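## Task

Hold the two salad hands together like tongs and pinch the beetroot cube between them. Lift it out of the bowl and keep it pinched the whole way until it is above the container. Lower it so it rests inside the container, then move both salad hands and both arms clear so nothing touches it.

## Robot and tools

Robot: two arms, left_arm and right_arm, mounted on opposite sides of a table and facing each other. left_arm's base is on the +y side. The names do not mean left or right in any picture. Each arm ends in a two-finger gripper. Presumably each gripper holds one salad hand, and the pair is worked like tongs on the food.

Frame: every pose uses one scene frame in metres. The origin is the table centre, +z points up, and the table surface is at z = +0.020. A gripper's fingers point along its own +x axis and close along its own y axis. end_effector_position is the point between the finger pads, about 3 to 4 cm short of the tips. Reported hand positions can be slightly wrong, more so when the arm is stretched far.

Row format (used by execute_actions and move): one flat list of 16 numbers covering both arms. It is left_arm x, y, z, qw, qx, qy, qz, opening, then the same eight for right_arm. x, y, z are an absolute target position in metres in the scene frame. The quaternion is an absolute target orientation with w first. Both are poses, not offsets. Opening runs from -1 to +1: +1 is fully open (0.088 m), empty fingers touch near -0.80, and values below that add nothing. Going from open to shut takes at least about 0.5 s. A target more than 0.6 m from the arm's last reported position, along any of its gripper's axes, gets the call refused. To keep an arm still, resend its last reported position and quaternion plus the opening you want. To keep an orientation, repeat the same quaternion rather than copying the drifting reported one.

execute_actions: argument actions is a list holding zero or one item. An empty list only returns the current state. An item with rows (1 to 15 rows of 16 numbers) and steps (1 to 15, default 15) drives the arms for that many 1/30 s steps. Each row lasts one step, and the final row repeats if there are fewer rows than steps. An item with only steps (up to 300) is a wait counted from the previous result, so your thinking time is included. The optional pictures flag turns camera images on or off; they come by default. On each step the controller limits the commanded pose to 70 mm and 16 degrees from the measured pose. After an action the arm advances only to that clipped pose, so long moves need follow-up calls.

move: target is one 16-number row of absolute poses. speed is the path's top speed in m/s, 0.002 to 0.5, default 0.25; rotation is capped at twice that value in rad/s. Both grippers travel straight lines that finish together, taking 0.5 to 10 s; anything longer is cut off at 10 s. Rotation takes the shorter direction. Paths ignore obstacles and the other arm. Grippers lag and can overshoot the speed, especially near full reach. Openings are applied at the start. The result has a move: line: done, off_target, moving, held or fault, plus any limits (paced means the sent pose was clipped; held means a check blocked some steps, after which motion may be sudden). It also reports each gripper's distance from its target.

wait: seconds from 0 to 10; nothing new is commanded while it runs.

zoom_image: camera is one of cam_high, cam_low, cam_left_wrist, cam_right_wrist. region is [x0, y0, x1, y1] in that camera's pixels, origin top-left, at most 504 by 504. It returns a sharper crop of the latest image.

finished_scene: scene is the number of the scene you are ending. It cannot be undone; its result says whether the goal was met and gives the next task. End only once the object is resting in the container with nothing touching it.

Results: a state line per arm gives position, quaternion (wxyz), and linear and angular velocities. grip_measured is the finger opening on the command scale. The last value of each arm's Joint positions is the opening in metres. Readings may be off by roughly 1 mm. To hold something, command an opening clearly below grip_measured; a larger gap squeezes harder. The force limit is about 34 N per pad, and snapping shut quickly pushes harder. A pose unreachable line means a clearance check changed or blocked that arm's command, and HELD marks the affected steps. A Hand target line shows where each gripper is currently being driven. Camera images (each 504x504) come in the order cam_high, cam_low, cam_left_wrist, cam_right_wrist, with calibration given in OpenCV form.

The simulation keeps running while you reply. Joint friction may leave a gripper short of its target or tilted, and tiny moves may not happen, so check pose and orientation after each move. Joint limits (rad): waist -3.054 to 3.054, shoulder 0 to 3.142, elbow 0 to 2.356, wrist pitch and yaw -1.571 to 1.571, wrist roll -3.142 to 3.142. Load limits (N m): waist 17.8, shoulder 22, elbow 22, wrist pitch 5.8, wrist yaw 5.78, wrist roll 5.42; held weight counts. Exceeding one causes a TORQUE FAULT: the arm halts for 10 s and drops the rest of the call. Sustained loads heat motors; MOTOR HOT appears from 50 °C, and at 95 °C an OVER-TEMPERATURE FAULT holds the arm, which may later lose power and go limp.

Avoid: dropping the food or a salad hand, letting anything leave the table, the arms striking or pressing on each other (mounts included), slamming, and pressing hard into surfaces. Loose items may occasionally get nudged by outside pushes. Move smoothly, with no needless motion.

Each tool is called after ">>>" as name(argument=value, ...), one argument or row to a line, values as JSON.

## Session

>>> execute_actions(
  actions=[],
)

Scene clock: 0.00 s of 4567.00 s.
left_arm: end_effector_position=(+0.0384, +0.2521, +0.3204) grip_measured=+0.843 end_effector_quat_wxyz=(+0.499, +0.623, -0.261, -0.543) end_effector_velocity=(+0.001, -0.001, -0.000) end_effector_angular_velocity=(+0.000, -0.010, +0.001) | right_arm: end_effector_position=(+0.3153, -0.1913, +0.3368) grip_measured=+0.852 end_effector_quat_wxyz=(+0.505, -0.386, -0.534, +0.558) end_effector_velocity=(-0.001, -0.001, -0.000) end_effector_angular_velocity=(-0.001, -0.016, +0.002)
Joint positions: left_arm=[ 0.224  0.568  0.854 -0.718 -0.075  1.441  0.08 ] | right_arm=[-1.254  1.914  1.197  1.45  -1.408 -0.711  0.081]
Joint velocities: left_arm=[-0.002  0.002 -0.002  0.007 -0.007  0.007 -0.   ] | right_arm=[-0.002 -0.002 -0.002  0.007 -0.007 -0.007 -0.   ]
Motor temperatures (°C, as the motors report them): left_arm=[29 33 31 33 30 32] | right_arm=[33 30 30 30 32 29]
Heat: left arm: hottest shoulder 33 °C (+0.0 °C/min); right arm: hottest waist 33 °C (+0.0 °C/min).
Hand target (left_arm): +0.038, +0.252, +0.320; +0.499, +0.623, -0.261, -0.543
Hand target (right_arm): +0.315, -0.191, +0.337; +0.505, -0.386, -0.534, +0.558

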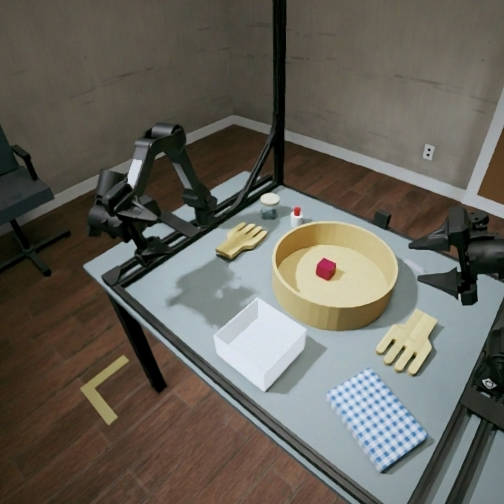

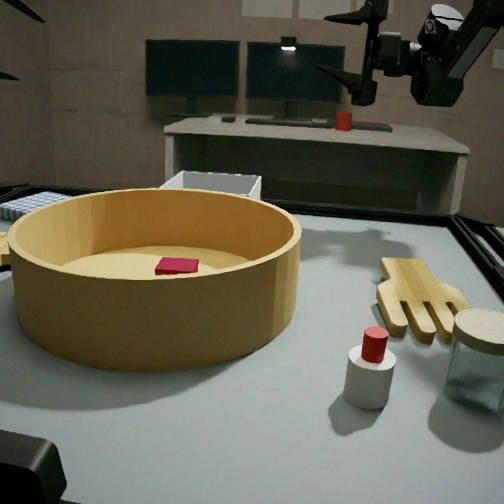

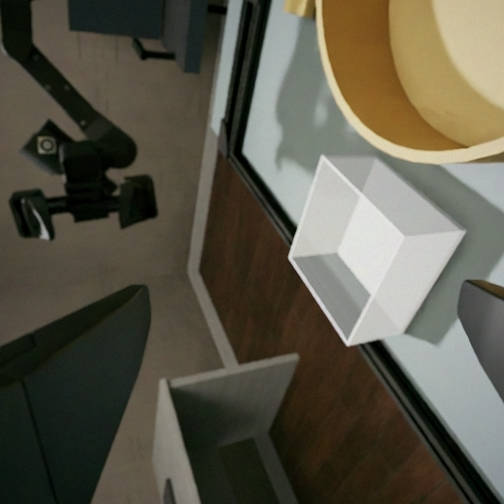

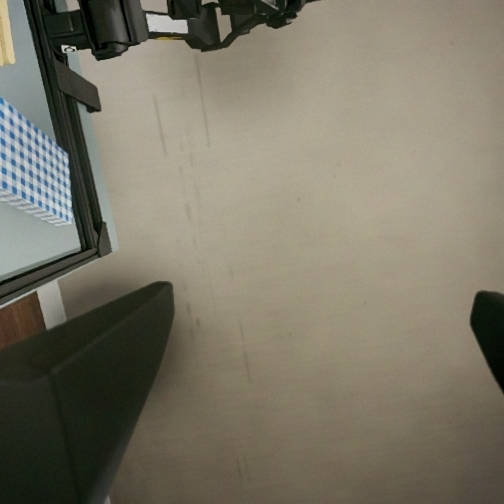

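>>> zoom_image(
  camera="cam_high",
  region=[200, 180, 460, 400],
)

>>> zoom_image(
  camera="cam_low",
  region=[340, 230, 504, 370],
)

Region (200, 180, 460, 400) of cam_high's 504x504 image, scaled by 1.938, with more detail than that image has; it fills the top 426 rows of this view, and the rest is white.

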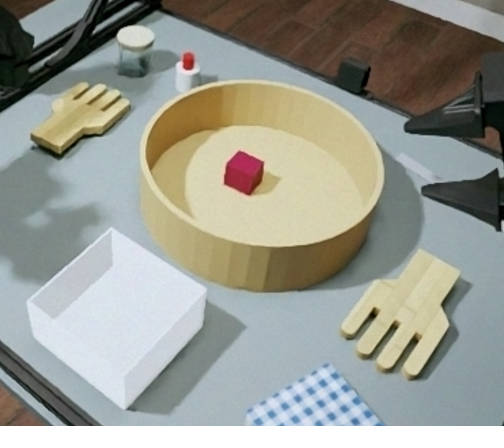

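Region (340, 230, 504, 370) of cam_low's 504x504 image, scaled by 3.073, with more detail than that image has; it fills the top 430 rows of this view, and the rest is white.

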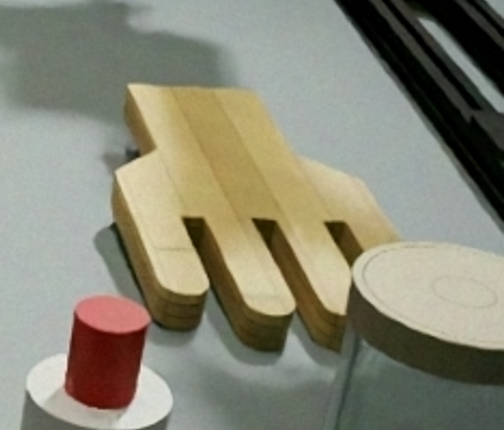

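>>> move(
  target=[-0.13,0.26,0.13,0.924,0,0.383,0,1, 0.11,-0.305,0.13,0,-0.383,0,0.924,1],
)

Scene clock: 9.77 s of 4567.00 s.
left_arm: end_effector_position=(-0.1268, +0.2646, +0.1325) grip_measured=+1.000 end_effector_quat_wxyz=(+0.926, +0.000, +0.377, +0.001) end_effector_velocity=(-0.000, -0.001, -0.000) end_effector_angular_velocity=(-0.025, +0.002, +0.008) | right_arm: end_effector_position=(+0.1110, -0.3008, +0.1310) grip_measured=+1.000 end_effector_quat_wxyz=(+0.640, -0.265, -0.273, +0.668) end_effector_velocity=(-0.003, -0.004, -0.001) end_effector_angular_velocity=(-0.006, +0.034, -0.033)
Joint positions: left_arm=[-0.837  1.876  1.216 -1.562 -0.498 -2.58   0.088] | right_arm=[-1.524  1.477  0.008  0.907 -1.563 -1.342  0.088]
Joint velocities: left_arm=[-0.002 -0.002 -0.002  0.007 -0.007 -0.022  0.   ] | right_arm=[-0.027 -0.115 -0.002 -0.227  0.007 -0.081  0.   ]
Motor temperatures (°C, as the motors report them): left_arm=[29 33 32 34 30 32] | right_arm=[33 31 31 30 32 29]
Heat: left arm: hottest wrist pitch 34 °C (+6.1 °C/min); right arm: hottest waist 33 °C (+0.0 °C/min).
Hand target (left_arm): -0.128, +0.263, +0.131; +0.925, -0.001, +0.379, +0.004
Hand target (right_arm): +0.109, -0.302, +0.131; +0.642, -0.263, -0.272, +0.667
Off the commanded pose (left_arm): 0.006 m, 1 deg.
Off the commanded pose (right_arm): 0.004 m, 88 deg; orientation clipped at the last step of the last action.
joint sent to its limit (right arm) — the command would take joint 5 (wrist yaw) past its lower limit, so that joint was sent only as far as its limit.
After step 90, 0.90 s passed at rest.
move: off_target (right_arm); limits=paced
camera_calibration (this result's frames):
cam_left_wrist: T_world_to_cam=[[-0.000643004, -0.999712, -0.0239865, 0.282914], [-0.909384, 0.0105619, -0.415823, -0.0357937], [0.415956, 0.0215456, -0.909129, 0.245882], [0, 0, 0, 1]] pos_world=[-0.134644, 0.277913, 0.21544]
cam_right_wrist: T_world_to_cam=[[0.714358, 0.0811263, 0.695062, -0.130552], [0.673581, -0.348951, -0.651553, -0.0712009], [0.189685, 0.933623, -0.303921, 0.375303], [0, 0, 0, 1]] pos_world=[0.070031, -0.364646, 0.158413]

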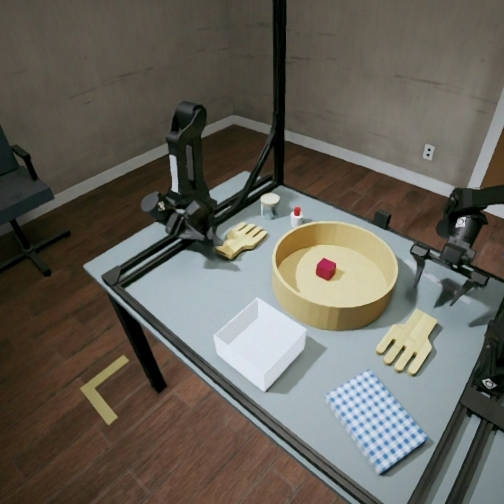

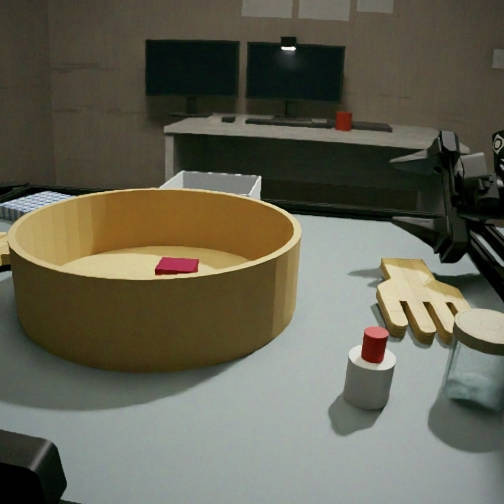

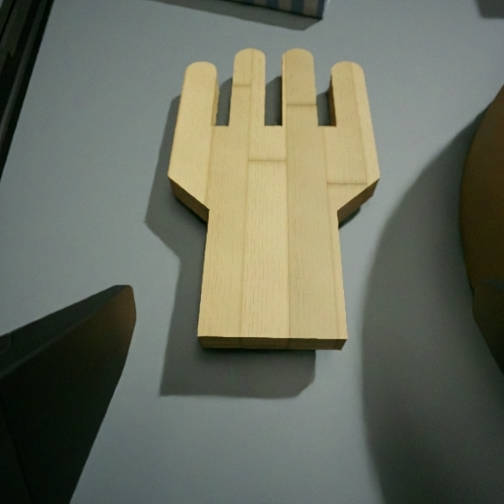

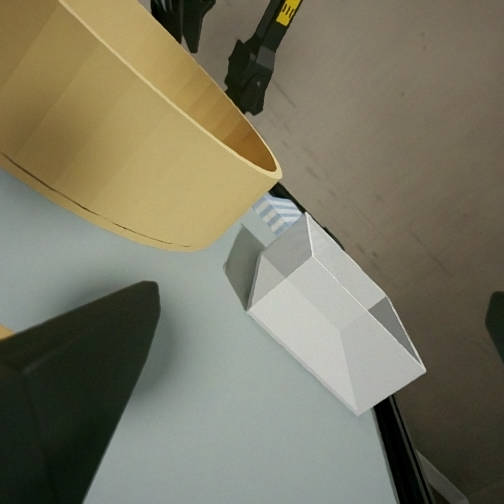

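>>> move(
  target=[-0.085,0.272,0.075,0.924,0,0.383,0,1, 0.12,-0.2,0.22,0.612,-0.354,0.354,0.612,1],
)

>>> move(
  target=[-0.075,0.272,0.052,0.924,0,0.383,0,1, 0.11,-0.28,0.14,0,-0.6,0,0.8,1],
)

Scene clock: 13.73 s of 4567.00 s.
left_arm: end_effector_position=(-0.0869, +0.2720, +0.0746) grip_measured=+1.000 end_effector_quat_wxyz=(+0.923, +0.001, +0.384, +0.001) end_effector_velocity=(-0.000, -0.001, -0.000) end_effector_angular_velocity=(-0.015, +0.001, -0.001) | right_arm: end_effector_position=(+0.1203, -0.2014, +0.2182) grip_measured=+1.000 end_effector_quat_wxyz=(+0.613, -0.357, +0.352, +0.611) end_effector_velocity=(-0.004, -0.002, +0.001) end_effector_angular_velocity=(-0.017, +0.018, +0.012)
Joint positions: left_arm=[-0.749  1.862  0.944 -1.25  -0.54  -2.49   0.088] | right_arm=[-0.656  1.297  1.111 -0.955 -0.304 -0.593  0.088]
Joint velocities: left_arm=[-0.002 -0.002 -0.002  0.007 -0.007 -0.007  0.   ] | right_arm=[ 0.002  0.007  0.017 -0.037 -0.007 -0.007  0.   ]
Motor temperatures (°C, as the motors report them): left_arm=[29 34 32 34 31 32] | right_arm=[33 31 31 30 32 29]
Heat: left arm: hottest shoulder 34 °C (+4.4 °C/min); right arm: hottest waist 33 °C (+0.0 °C/min).
Hand target (left_arm): -0.085, +0.272, +0.075; +0.924, +0.000, +0.383, -0.000
Hand target (right_arm): +0.121, -0.200, +0.219; +0.612, -0.358, +0.354, +0.610
Off the commanded pose (left_arm): 0.002 m, 0 deg.
Off the commanded pose (right_arm): 0.002 m, 0 deg.
move: done
camera_calibration (this result's frames):
cam_left_wrist: T_world_to_cam=[[-0.00103415, -0.999662, -0.0259851, 0.289018], [-0.915198, 0.0114182, -0.402843, -0.0254389], [0.403004, 0.0233649, -0.9149, 0.175271], [0, 0, 0, 1]] pos_world=[-0.0936175, 0.285115, 0.157617]
cam_right_wrist: T_world_to_cam=[[0.999001, 0.0185079, -0.040675, -0.0921833], [0.0127201, -0.990322, -0.138204, -0.147679], [-0.0428392, 0.137548, -0.989568, 0.324531], [0, 0, 0, 1]] pos_world=[0.107872, -0.189182, 0.296987]

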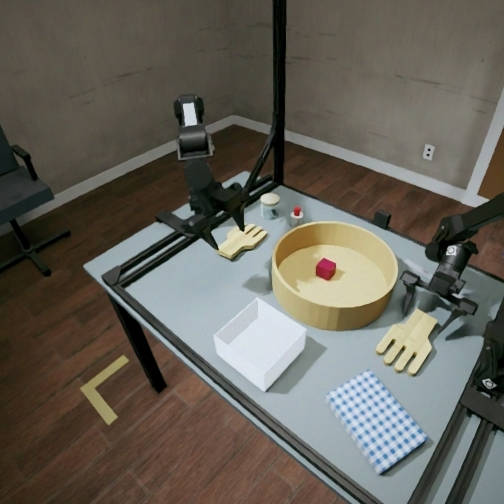

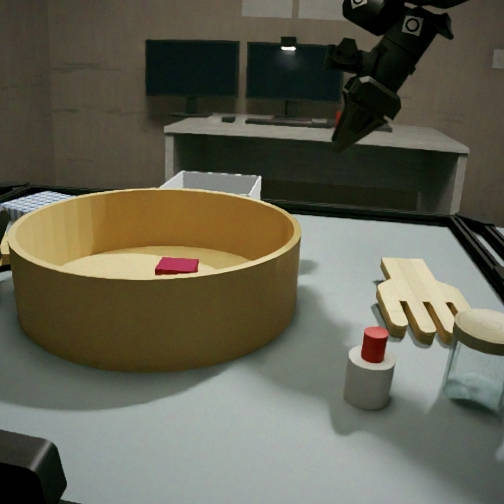

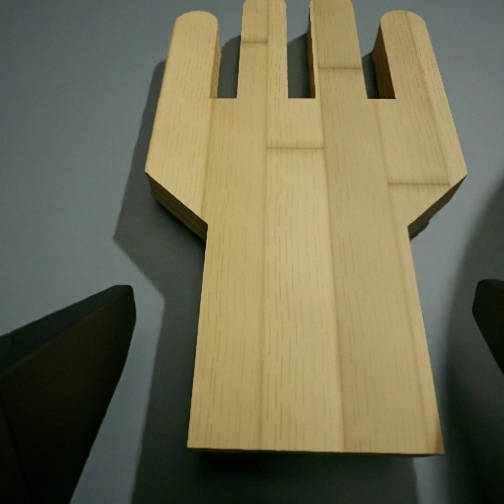

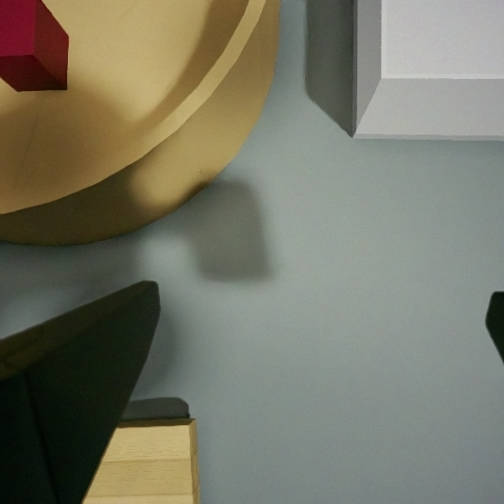

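Scene clock: 17.40 s of 4567.00 s.
left_arm: end_effector_position=(-0.0779, +0.2706, +0.0541) grip_measured=+1.000 end_effector_quat_wxyz=(+0.921, -0.005, +0.389, -0.001) end_effector_velocity=(+0.002, +0.001, +0.001) end_effector_angular_velocity=(-0.010, -0.013, +0.009) | right_arm: end_effector_position=(+0.1110, -0.2788, +0.1440) grip_measured=+1.000 end_effector_quat_wxyz=(+0.007, -0.603, -0.004, +0.797) end_effector_velocity=(+0.001, -0.004, -0.001) end_effector_angular_velocity=(-0.018, -0.007, +0.023)
Joint positions: left_arm=[-0.719  1.885  0.88  -1.132 -0.557 -2.461  0.088] | right_arm=[-0.772  1.539  1.095 -1.31  -0.207 -2.358  0.088]
Joint velocities: left_arm=[-0.002  0.002 -0.002 -0.007 -0.007 -0.022  0.   ] | right_arm=[-0.002  0.002 -0.002 -0.007  0.022 -0.022  0.   ]
Motor temperatures (°C, as the motors report them): left_arm=[29 34 32 34 31 32] | right_arm=[33 31 32 30 32 29]
Heat: left arm: hottest shoulder 34 °C (+3.4 °C/min); right arm: hottest waist 33 °C (+0.0 °C/min).
Hand target (left_arm): -0.075, +0.272, +0.052; +0.924, +0.000, +0.383, +0.000
Hand target (right_arm): +0.109, -0.281, +0.141; -0.001, -0.600, -0.000, +0.800
Off the commanded pose (left_arm): 0.004 m, 1 deg.
Off the commanded pose (right_arm): 0.004 m, 1 deg.
move: done
camera_calibration (this result's frames):
cam_left_wrist: T_world_to_cam=[[-0.00120733, -0.999916, -0.0129188, 0.286464], [-0.91949, 0.00618858, -0.393065, -0.0248714], [0.393112, 0.0114041, -0.91942, 0.155594], [0, 0, 0, 1]] pos_world=[-0.083689, 0.284819, 0.136981]
cam_right_wrist: T_world_to_cam=[[0.0016425, 0.999338, -0.0363433, 0.299001], [0.994307, 0.0022398, 0.106525, -0.101943], [0.106536, -0.0363113, -0.993646, 0.196833], [0, 0, 0, 1]] pos_world=[0.0799019, -0.291428, 0.217309]

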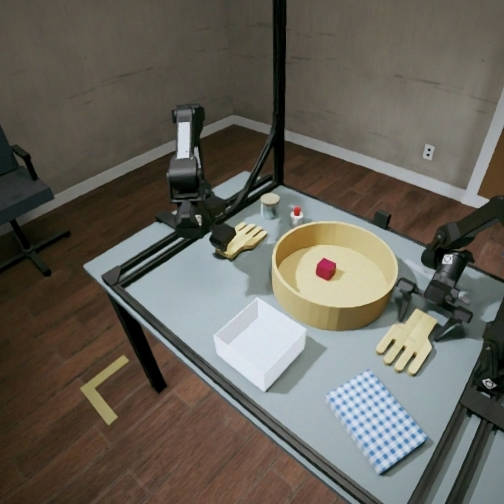

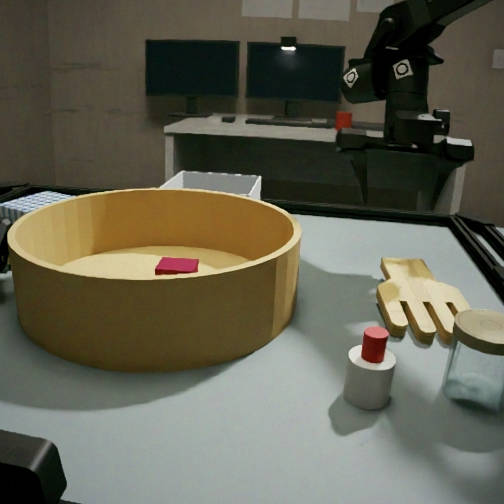

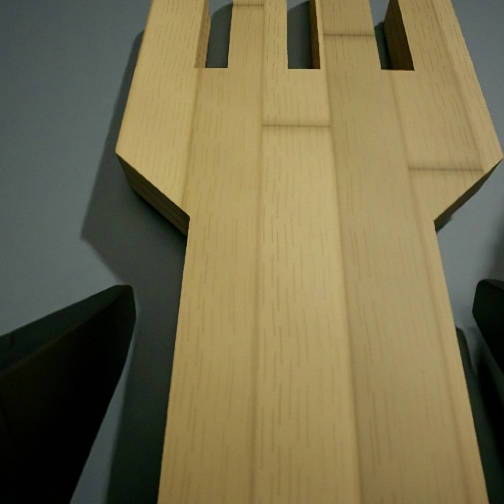

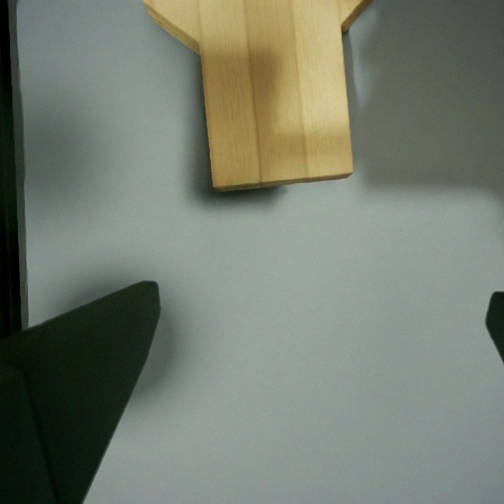

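>>> move(
  target=[-0.072,0.270,0.048,0.924,0,0.383,0,1, 0.065,-0.285,0.08,-0.032,-0.383,-0.013,0.923,1],
)

>>> move(
  target=[-0.072,0.270,0.048,0.924,0,0.383,0,-0.3, 0.044,-0.286,0.048,-0.032,-0.383,-0.013,0.923,1],
  speed=0.1,
)

Scene clock: 19.63 s of 4567.00 s.
left_arm: end_effector_position=(-0.0751, +0.2684, +0.0501) grip_measured=+1.000 end_effector_quat_wxyz=(+0.921, -0.005, +0.389, -0.001) end_effector_velocity=(+0.001, +0.001, +0.001) end_effector_angular_velocity=(-0.024, -0.009, +0.020) | right_arm: end_effector_position=(+0.0663, -0.2836, +0.0819) grip_measured=+1.000 end_effector_quat_wxyz=(-0.033, -0.390, -0.017, +0.920) end_effector_velocity=(-0.002, -0.001, -0.001) end_effector_angular_velocity=(+0.015, +0.022, +0.020)
Joint positions: left_arm=[-0.705  1.894  0.872 -1.107 -0.565 -2.447  0.088] | right_arm=[-0.811  1.88   1.005 -1.336 -0.459 -2.613  0.088]
Joint velocities: left_arm=[-0.002 -0.002 -0.002 -0.007 -0.007 -0.037  0.   ] | right_arm=[-0.002  0.012 -0.002 -0.007 -0.007 -0.037  0.   ]
Motor temperatures (°C, as the motors report them): left_arm=[29 34 32 34 31 32] | right_arm=[33 31 32 30 32 29]
Heat: left arm: hottest shoulder 34 °C (+3.1 °C/min); right arm: hottest waist 33 °C (+0.0 °C/min).
Hand target (left_arm): -0.072, +0.270, +0.048; +0.924, -0.000, +0.383, -0.000
Hand target (right_arm): +0.064, -0.285, +0.080; -0.033, -0.383, -0.014, +0.923
Off the commanded pose (left_arm): 0.004 m, 1 deg.
Off the commanded pose (right_arm): 0.003 m, 1 deg.
move: done
camera_calibration (this result's frames):
cam_left_wrist: T_world_to_cam=[[-0.00127367, -0.999921, -0.0124823, 0.284231], [-0.919591, 0.00607513, -0.392829, -0.0238804], [0.392874, 0.0109782, -0.919527, 0.150954], [0, 0, 0, 1]] pos_world=[-0.080904, 0.282697, 0.132973]
cam_right_wrist: T_world_to_cam=[[-0.102234, 0.994075, -0.0369081, 0.30714], [0.922882, 0.0809347, -0.376481, 0.0157806], [-0.371264, -0.0725512, -0.925689, 0.155568], [0, 0, 0, 1]] pos_world=[0.0745937, -0.295311, 0.161285]

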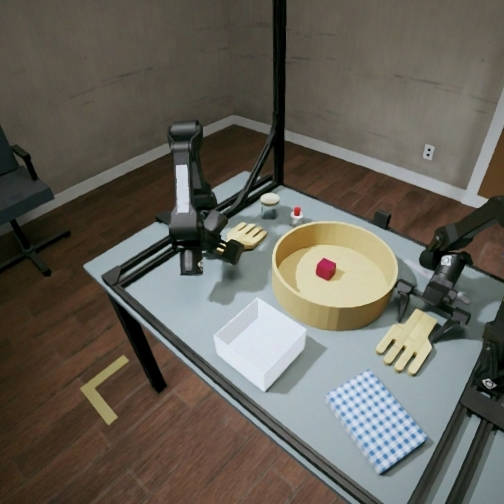

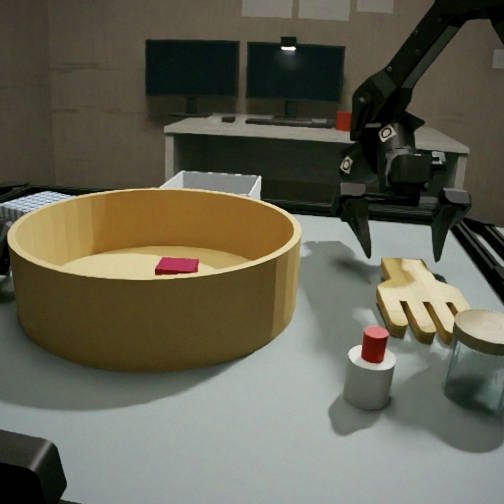

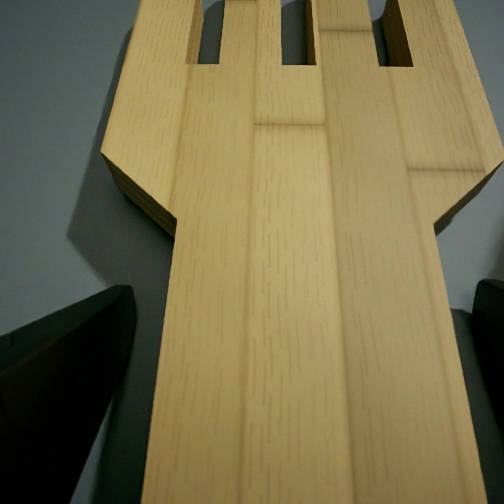

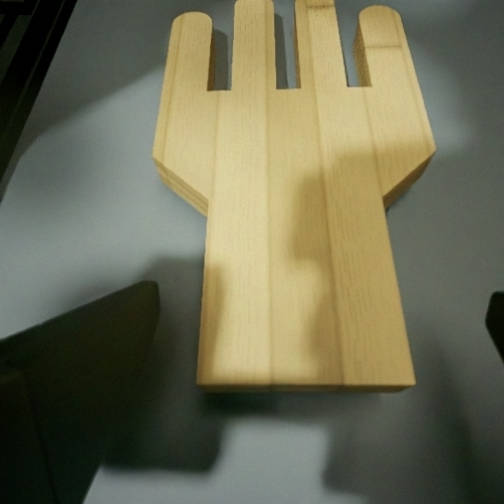

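Scene clock: 20.53 s of 4567.00 s.
left_arm: end_effector_position=(-0.0751, +0.2684, +0.0500) grip_measured=+0.394 end_effector_quat_wxyz=(+0.921, -0.004, +0.389, -0.002) end_effector_velocity=(+0.001, +0.003, -0.000) end_effector_angular_velocity=(+0.008, -0.003, +0.007) | right_arm: end_effector_position=(+0.0464, -0.2854, +0.0501) grip_measured=+1.000 end_effector_quat_wxyz=(-0.031, -0.388, -0.016, +0.921) end_effector_velocity=(-0.001, -0.002, -0.002) end_effector_angular_velocity=(-0.001, -0.002, +0.012)
Joint positions: left_arm=[-0.705  1.894  0.872 -1.107 -0.565 -2.446  0.058] | right_arm=[-0.764  1.914  0.889 -1.168 -0.492 -2.569  0.088]
Joint velocities: left_arm=[-0.002  0.002 -0.002 -0.007  0.007 -0.007 -0.   ] | right_arm=[ 0.002  0.002 -0.007  0.007  0.007 -0.007  0.   ]
Motor temperatures (°C, as the motors report them): left_arm=[29 34 32 34 31 32] | right_arm=[33 31 32 30 32 29]
Heat: left arm: hottest shoulder 34 °C (+2.9 °C/min); right arm: hottest waist 33 °C (+0.0 °C/min).
Hand target (left_arm): -0.072, +0.270, +0.048; +0.924, +0.000, +0.383, +0.000
Hand target (right_arm): +0.044, -0.286, +0.048; -0.032, -0.383, -0.013, +0.923
Off the commanded pose (left_arm): 0.004 m, 1 deg.
Off the commanded pose (right_arm): 0.003 m, 1 deg.
move: done
camera_calibration (this result's frames):
cam_left_wrist: T_world_to_cam=[[-0.0020158, -0.999912, -0.0130962, 0.284187], [-0.91939, 0.00700443, -0.393284, -0.0240603], [0.393341, 0.0112477, -0.919324, 0.150855], [0, 0, 0, 1]] pos_world=[-0.0808854, 0.282633, 0.132944]
cam_right_wrist: T_world_to_cam=[[-0.0981867, 0.994504, -0.0363574, 0.305543], [0.921157, 0.0769982, -0.381499, 0.0215113], [-0.376602, -0.0709489, -0.923654, 0.119214], [0, 0, 0, 1]] pos_world=[0.0550811, -0.297062, 0.129427]

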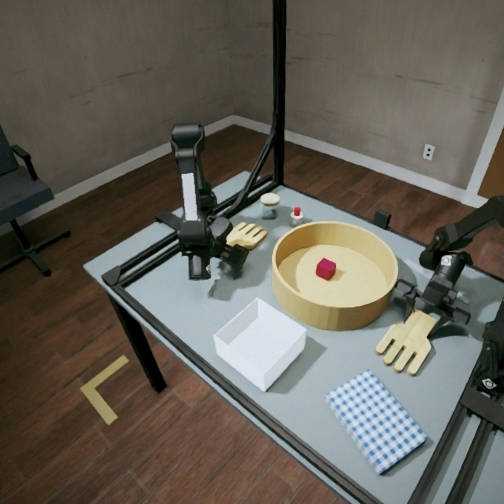

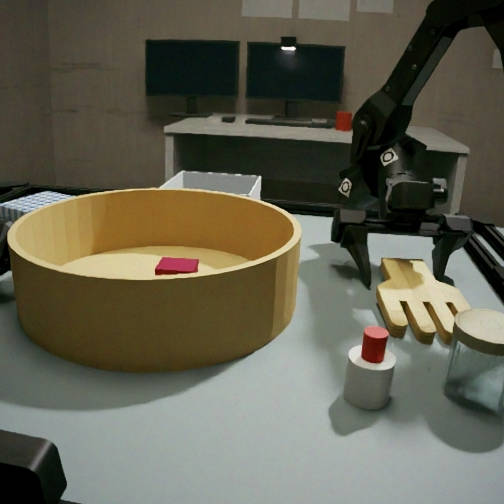

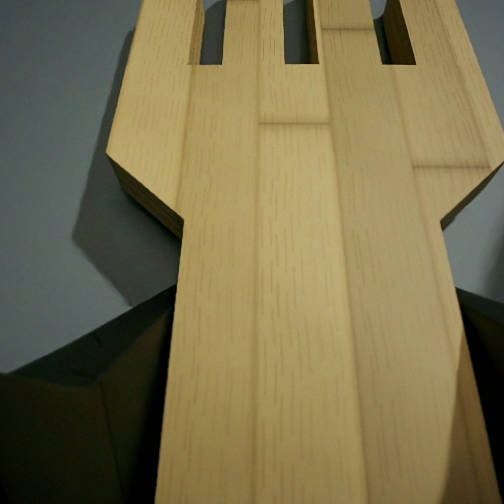

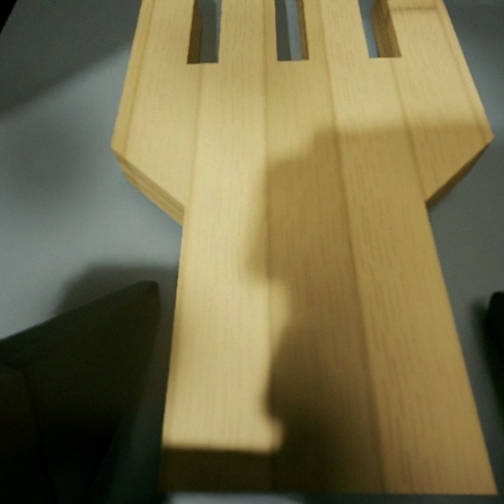

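>>> move(
  target=[-0.072,0.270,0.048,0.924,0,0.383,0,-0.6, 0.044,-0.286,0.048,-0.032,-0.383,-0.013,0.923,-0.6],
)

>>> move(
  target=[-0.06,0.25,0.2,0.866,0,0.5,0,-0.6, 0.04,-0.24,0.2,0,-0.5,0,0.866,-0.6],
)

>>> move(
  target=[-0.03,0.2,0.3,0.201,-0.621,0.678,0.338,-0.6, 0.02,-0.2,0.24,0.612,-0.354,0.354,0.612,-0.6],
  speed=0.4,
)

Scene clock: 22.97 s of 4567.00 s.
left_arm: end_effector_position=(-0.0749, +0.2685, +0.0500) grip_measured=+0.394 end_effector_quat_wxyz=(+0.922, -0.004, +0.388, -0.001) end_effector_velocity=(-0.003, +0.002, -0.002) end_effector_angular_velocity=(+0.001, +0.019, +0.010) | right_arm: end_effector_position=(+0.0461, -0.2852, +0.0497) grip_measured=+0.419 end_effector_quat_wxyz=(-0.031, -0.387, -0.016, +0.921) end_effector_velocity=(-0.000, +0.000, +0.001) end_effector_angular_velocity=(+0.004, +0.010, -0.001)
Joint positions: left_arm=[-0.705  1.894  0.872 -1.107 -0.566 -2.446  0.058] | right_arm=[-0.763  1.916  0.887 -1.166 -0.494 -2.568  0.06 ]
Joint velocities: left_arm=[-0.007 -0.002 -0.002  0.007  0.022 -0.007 -0.   ] | right_arm=[-0.002  0.002  0.002 -0.007 -0.007 -0.007 -0.   ]
Motor temperatures (°C, as the motors report them): left_arm=[29 34 32 34 31 32] | right_arm=[33 31 32 30 32 29]
Heat: left arm: hottest shoulder 34 °C (+2.6 °C/min); right arm: hottest waist 33 °C (+0.0 °C/min).
Hand target (left_arm): -0.072, +0.270, +0.048; +0.924, -0.000, +0.383, +0.000
Hand target (right_arm): +0.044, -0.286, +0.048; -0.032, -0.383, -0.013, +0.923
Off the commanded pose (left_arm): 0.004 m, 1 deg.
Off the commanded pose (right_arm): 0.003 m, 1 deg.
move: done
camera_calibration (this result's frames):
cam_left_wrist: T_world_to_cam=[[-0.00182672, -0.999908, -0.0134691, 0.284279], [-0.9191, 0.0069859, -0.393962, -0.0238357], [0.39402, 0.0116598, -0.919028, 0.15064], [0, 0, 0, 1]] pos_world=[-0.0807433, 0.282663, 0.132881]
cam_right_wrist: T_world_to_cam=[[-0.0969547, 0.994648, -0.0357162, 0.305287], [0.92084, 0.0760268, -0.382456, 0.0213887], [-0.377694, -0.0699699, -0.923283, 0.119062], [0, 0, 0, 1]] pos_world=[0.0548727, -0.296949, 0.129012]

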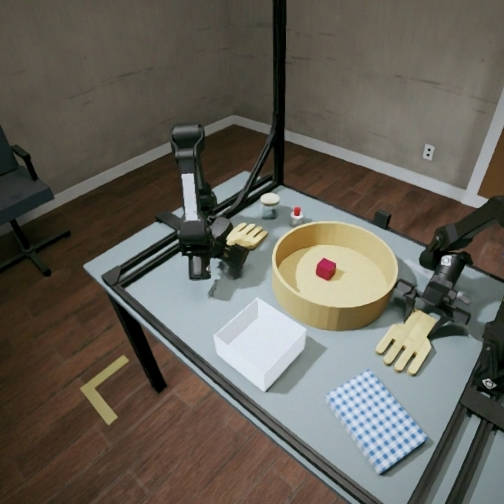

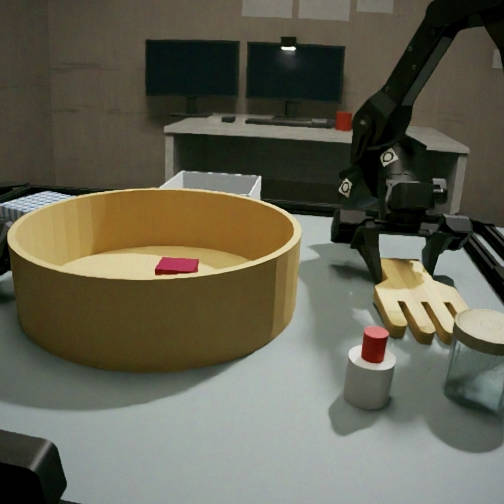

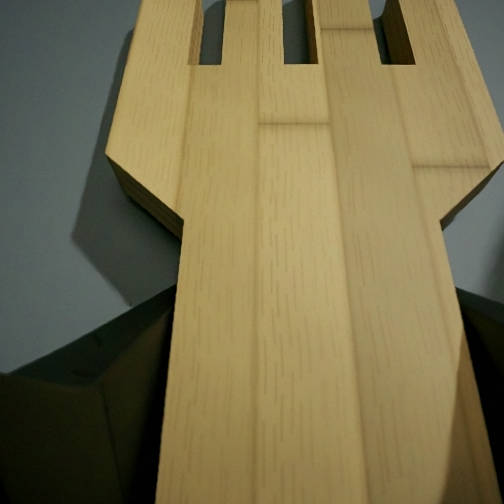

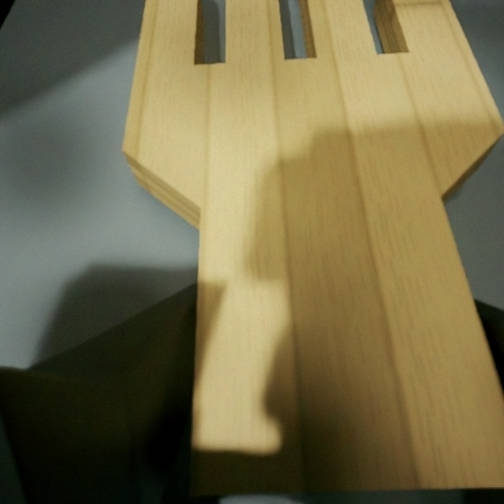

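Scene clock: 24.23 s of 4567.00 s.
left_arm: end_effector_position=(-0.0611, +0.2504, +0.1951) grip_measured=+0.393 end_effector_quat_wxyz=(+0.867, +0.006, +0.497, +0.002) end_effector_velocity=(+0.000, +0.002, +0.003) end_effector_angular_velocity=(+0.003, -0.000, +0.023) | right_arm: end_effector_position=(+0.0415, -0.2397, +0.1957) grip_measured=+0.418 end_effector_quat_wxyz=(+0.002, -0.500, +0.002, +0.866) end_effector_velocity=(-0.001, -0.003, +0.003) end_effector_angular_velocity=(-0.018, +0.001, -0.002)
Joint positions: left_arm=[-0.512  1.52   1.215 -1.553 -0.451 -2.143  0.058] | right_arm=[-0.561  1.591  1.288 -1.566 -0.438 -2.192  0.059]
Joint velocities: left_arm=[ 0.002  0.002  0.012 -0.022  0.007 -0.022 -0.   ] | right_arm=[ 0.002 -0.002  0.007 -0.022  0.007  0.007 -0.   ]
Motor temperatures (°C, as the motors report them): left_arm=[29 35 32 34 31 32] | right_arm=[33 31 32 30 32 29]
Heat: left arm: hottest shoulder 35 °C (+5.0 °C/min); right arm: hottest waist 33 °C (+0.0 °C/min).
Hand target (left_arm): -0.061, +0.249, +0.199; +0.865, +0.001, +0.501, -0.000
Hand target (right_arm): +0.041, -0.239, +0.199; +0.003, -0.503, -0.001, +0.865
Off the commanded pose (left_arm): 0.005 m, 1 deg.
Off the commanded pose (right_arm): 0.005 m, 0 deg.
joint sent to its limit (right arm) — the command would take joint 4 (wrist pitch) past its lower limit, so that joint was sent only as far as its limit.
move: done
camera_calibration (this result's frames):
cam_left_wrist: T_world_to_cam=[[-0.0105041, -0.99941, -0.0327083, 0.271256], [-0.986955, 0.0156175, -0.16024, -0.00582169], [0.160656, 0.0305984, -0.986536, 0.272984], [0, 0, 0, 1]] pos_world=[-0.046753, 0.262834, 0.277248]
cam_right_wrist: T_world_to_cam=[[-0.01149, 0.998674, -0.0501733, 0.265026], [0.989979, 0.00429858, -0.14115, 0.0107386], [-0.140747, -0.0512923, -0.988716, 0.26278], [0, 0, 0, 1]] pos_world=[0.0293996, -0.251243, 0.274628]

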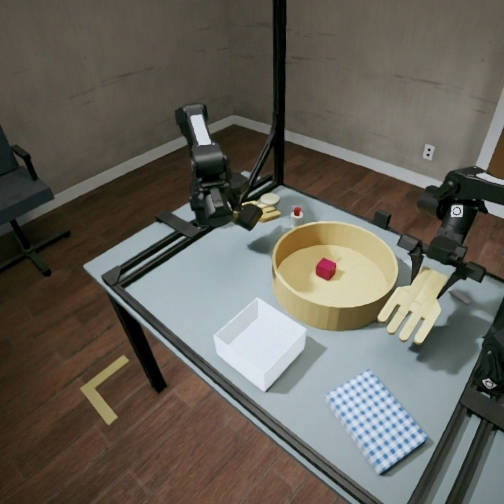

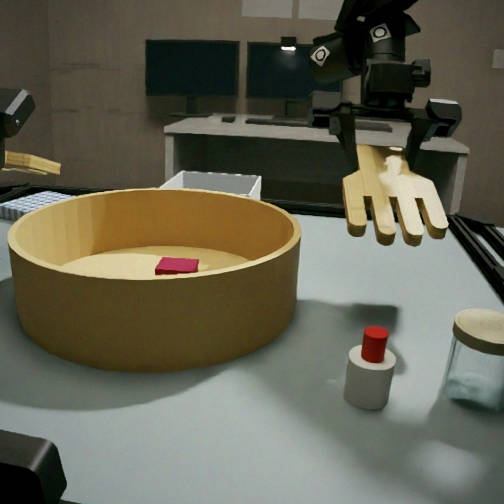

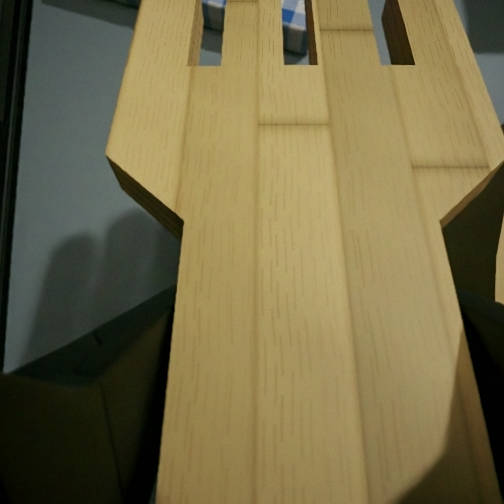

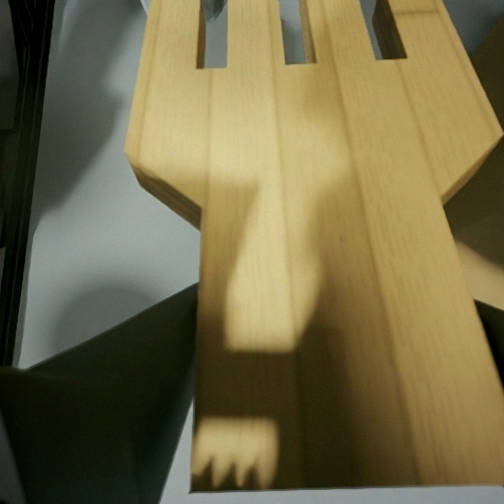

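Scene clock: 27.40 s of 4567.00 s.
left_arm: end_effector_position=(-0.0300, +0.1975, +0.2997) grip_measured=+0.393 end_effector_quat_wxyz=(-0.220, +0.597, -0.698, -0.329) end_effector_velocity=(-0.001, +0.002, -0.000) end_effector_angular_velocity=(+0.003, +0.011, +0.003) | right_arm: end_effector_position=(+0.0205, -0.2004, +0.2354) grip_measured=+0.416 end_effector_quat_wxyz=(+0.608, -0.358, +0.361, +0.610) end_effector_velocity=(-0.001, +0.001, -0.001) end_effector_angular_velocity=(+0.001, -0.003, -0.003)
Joint positions: left_arm=[ 0.119  0.992  1.119 -0.941  0.274 -3.14   0.058] | right_arm=[-0.219  1.135  1.074 -1.016 -0.108 -0.19   0.059]
Joint velocities: left_arm=[ 0.002 -0.007 -0.002 -0.007  0.007 -0.007  0.   ] | right_arm=[ 0.007  0.002 -0.002  0.007  0.007  0.007 -0.   ]
Motor temperatures (°C, as the motors report them): left_arm=[29 35 33 34 31 32] | right_arm=[33 31 32 31 32 29]
Heat: left arm: hottest shoulder 35 °C (+4.4 °C/min); right arm: hottest waist 33 °C (+0.0 °C/min).
Hand target (left_arm): -0.030, +0.199, +0.300; +0.216, -0.597, +0.700, +0.329
Hand target (right_arm): +0.020, -0.199, +0.240; +0.614, -0.354, +0.354, +0.611
Off the commanded pose (left_arm): 0.002 m, 4 deg.
Off the commanded pose (right_arm): 0.005 m, 1 deg.
joint sent to its limit (left arm) — the command would take joint 6 (wrist roll) past its lower limit, so that joint was sent only as far as its limit.
move: off_target (left_arm)
camera_calibration (this result's frames):
cam_left_wrist: T_world_to_cam=[[0.976531, -0.0941954, -0.193686, 0.121247], [0.136565, -0.424593, 0.895026, -0.153064], [-0.166545, -0.900471, -0.401764, 0.371621], [0, 0, 0, 1]] pos_world=[-0.035607, 0.281065, 0.309784]
cam_right_wrist: T_world_to_cam=[[0.998535, 0.0157965, -0.0517439, 0.0102087], [0.00936861, -0.992463, -0.122189, -0.147111], [-0.0532841, 0.121525, -0.991157, 0.334456], [0, 0, 0, 1]] pos_world=[0.00900568, -0.186808, 0.314052]

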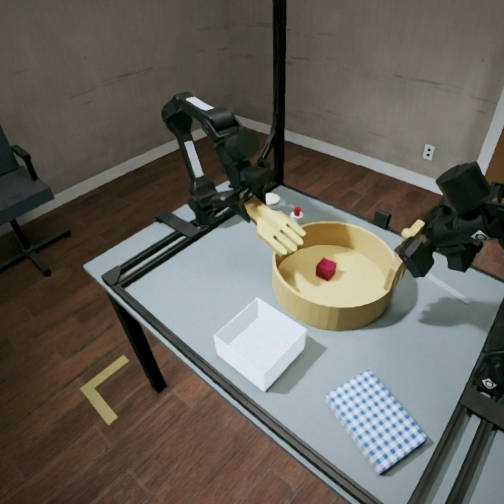

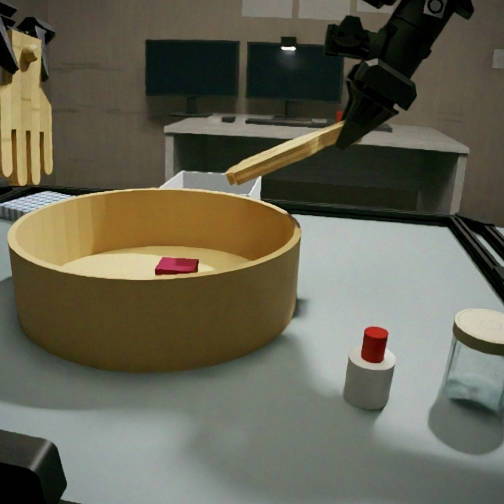

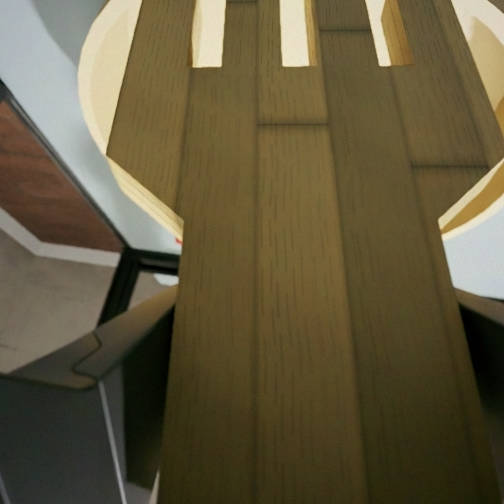

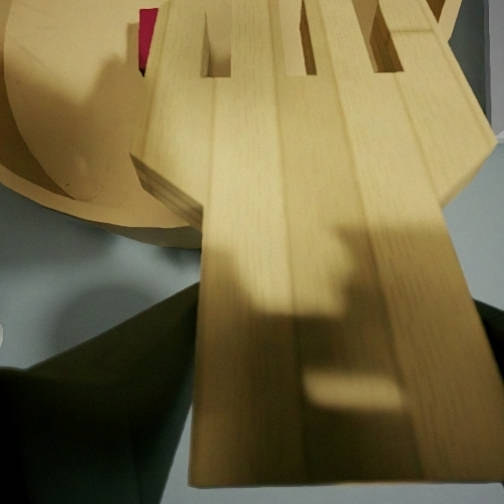

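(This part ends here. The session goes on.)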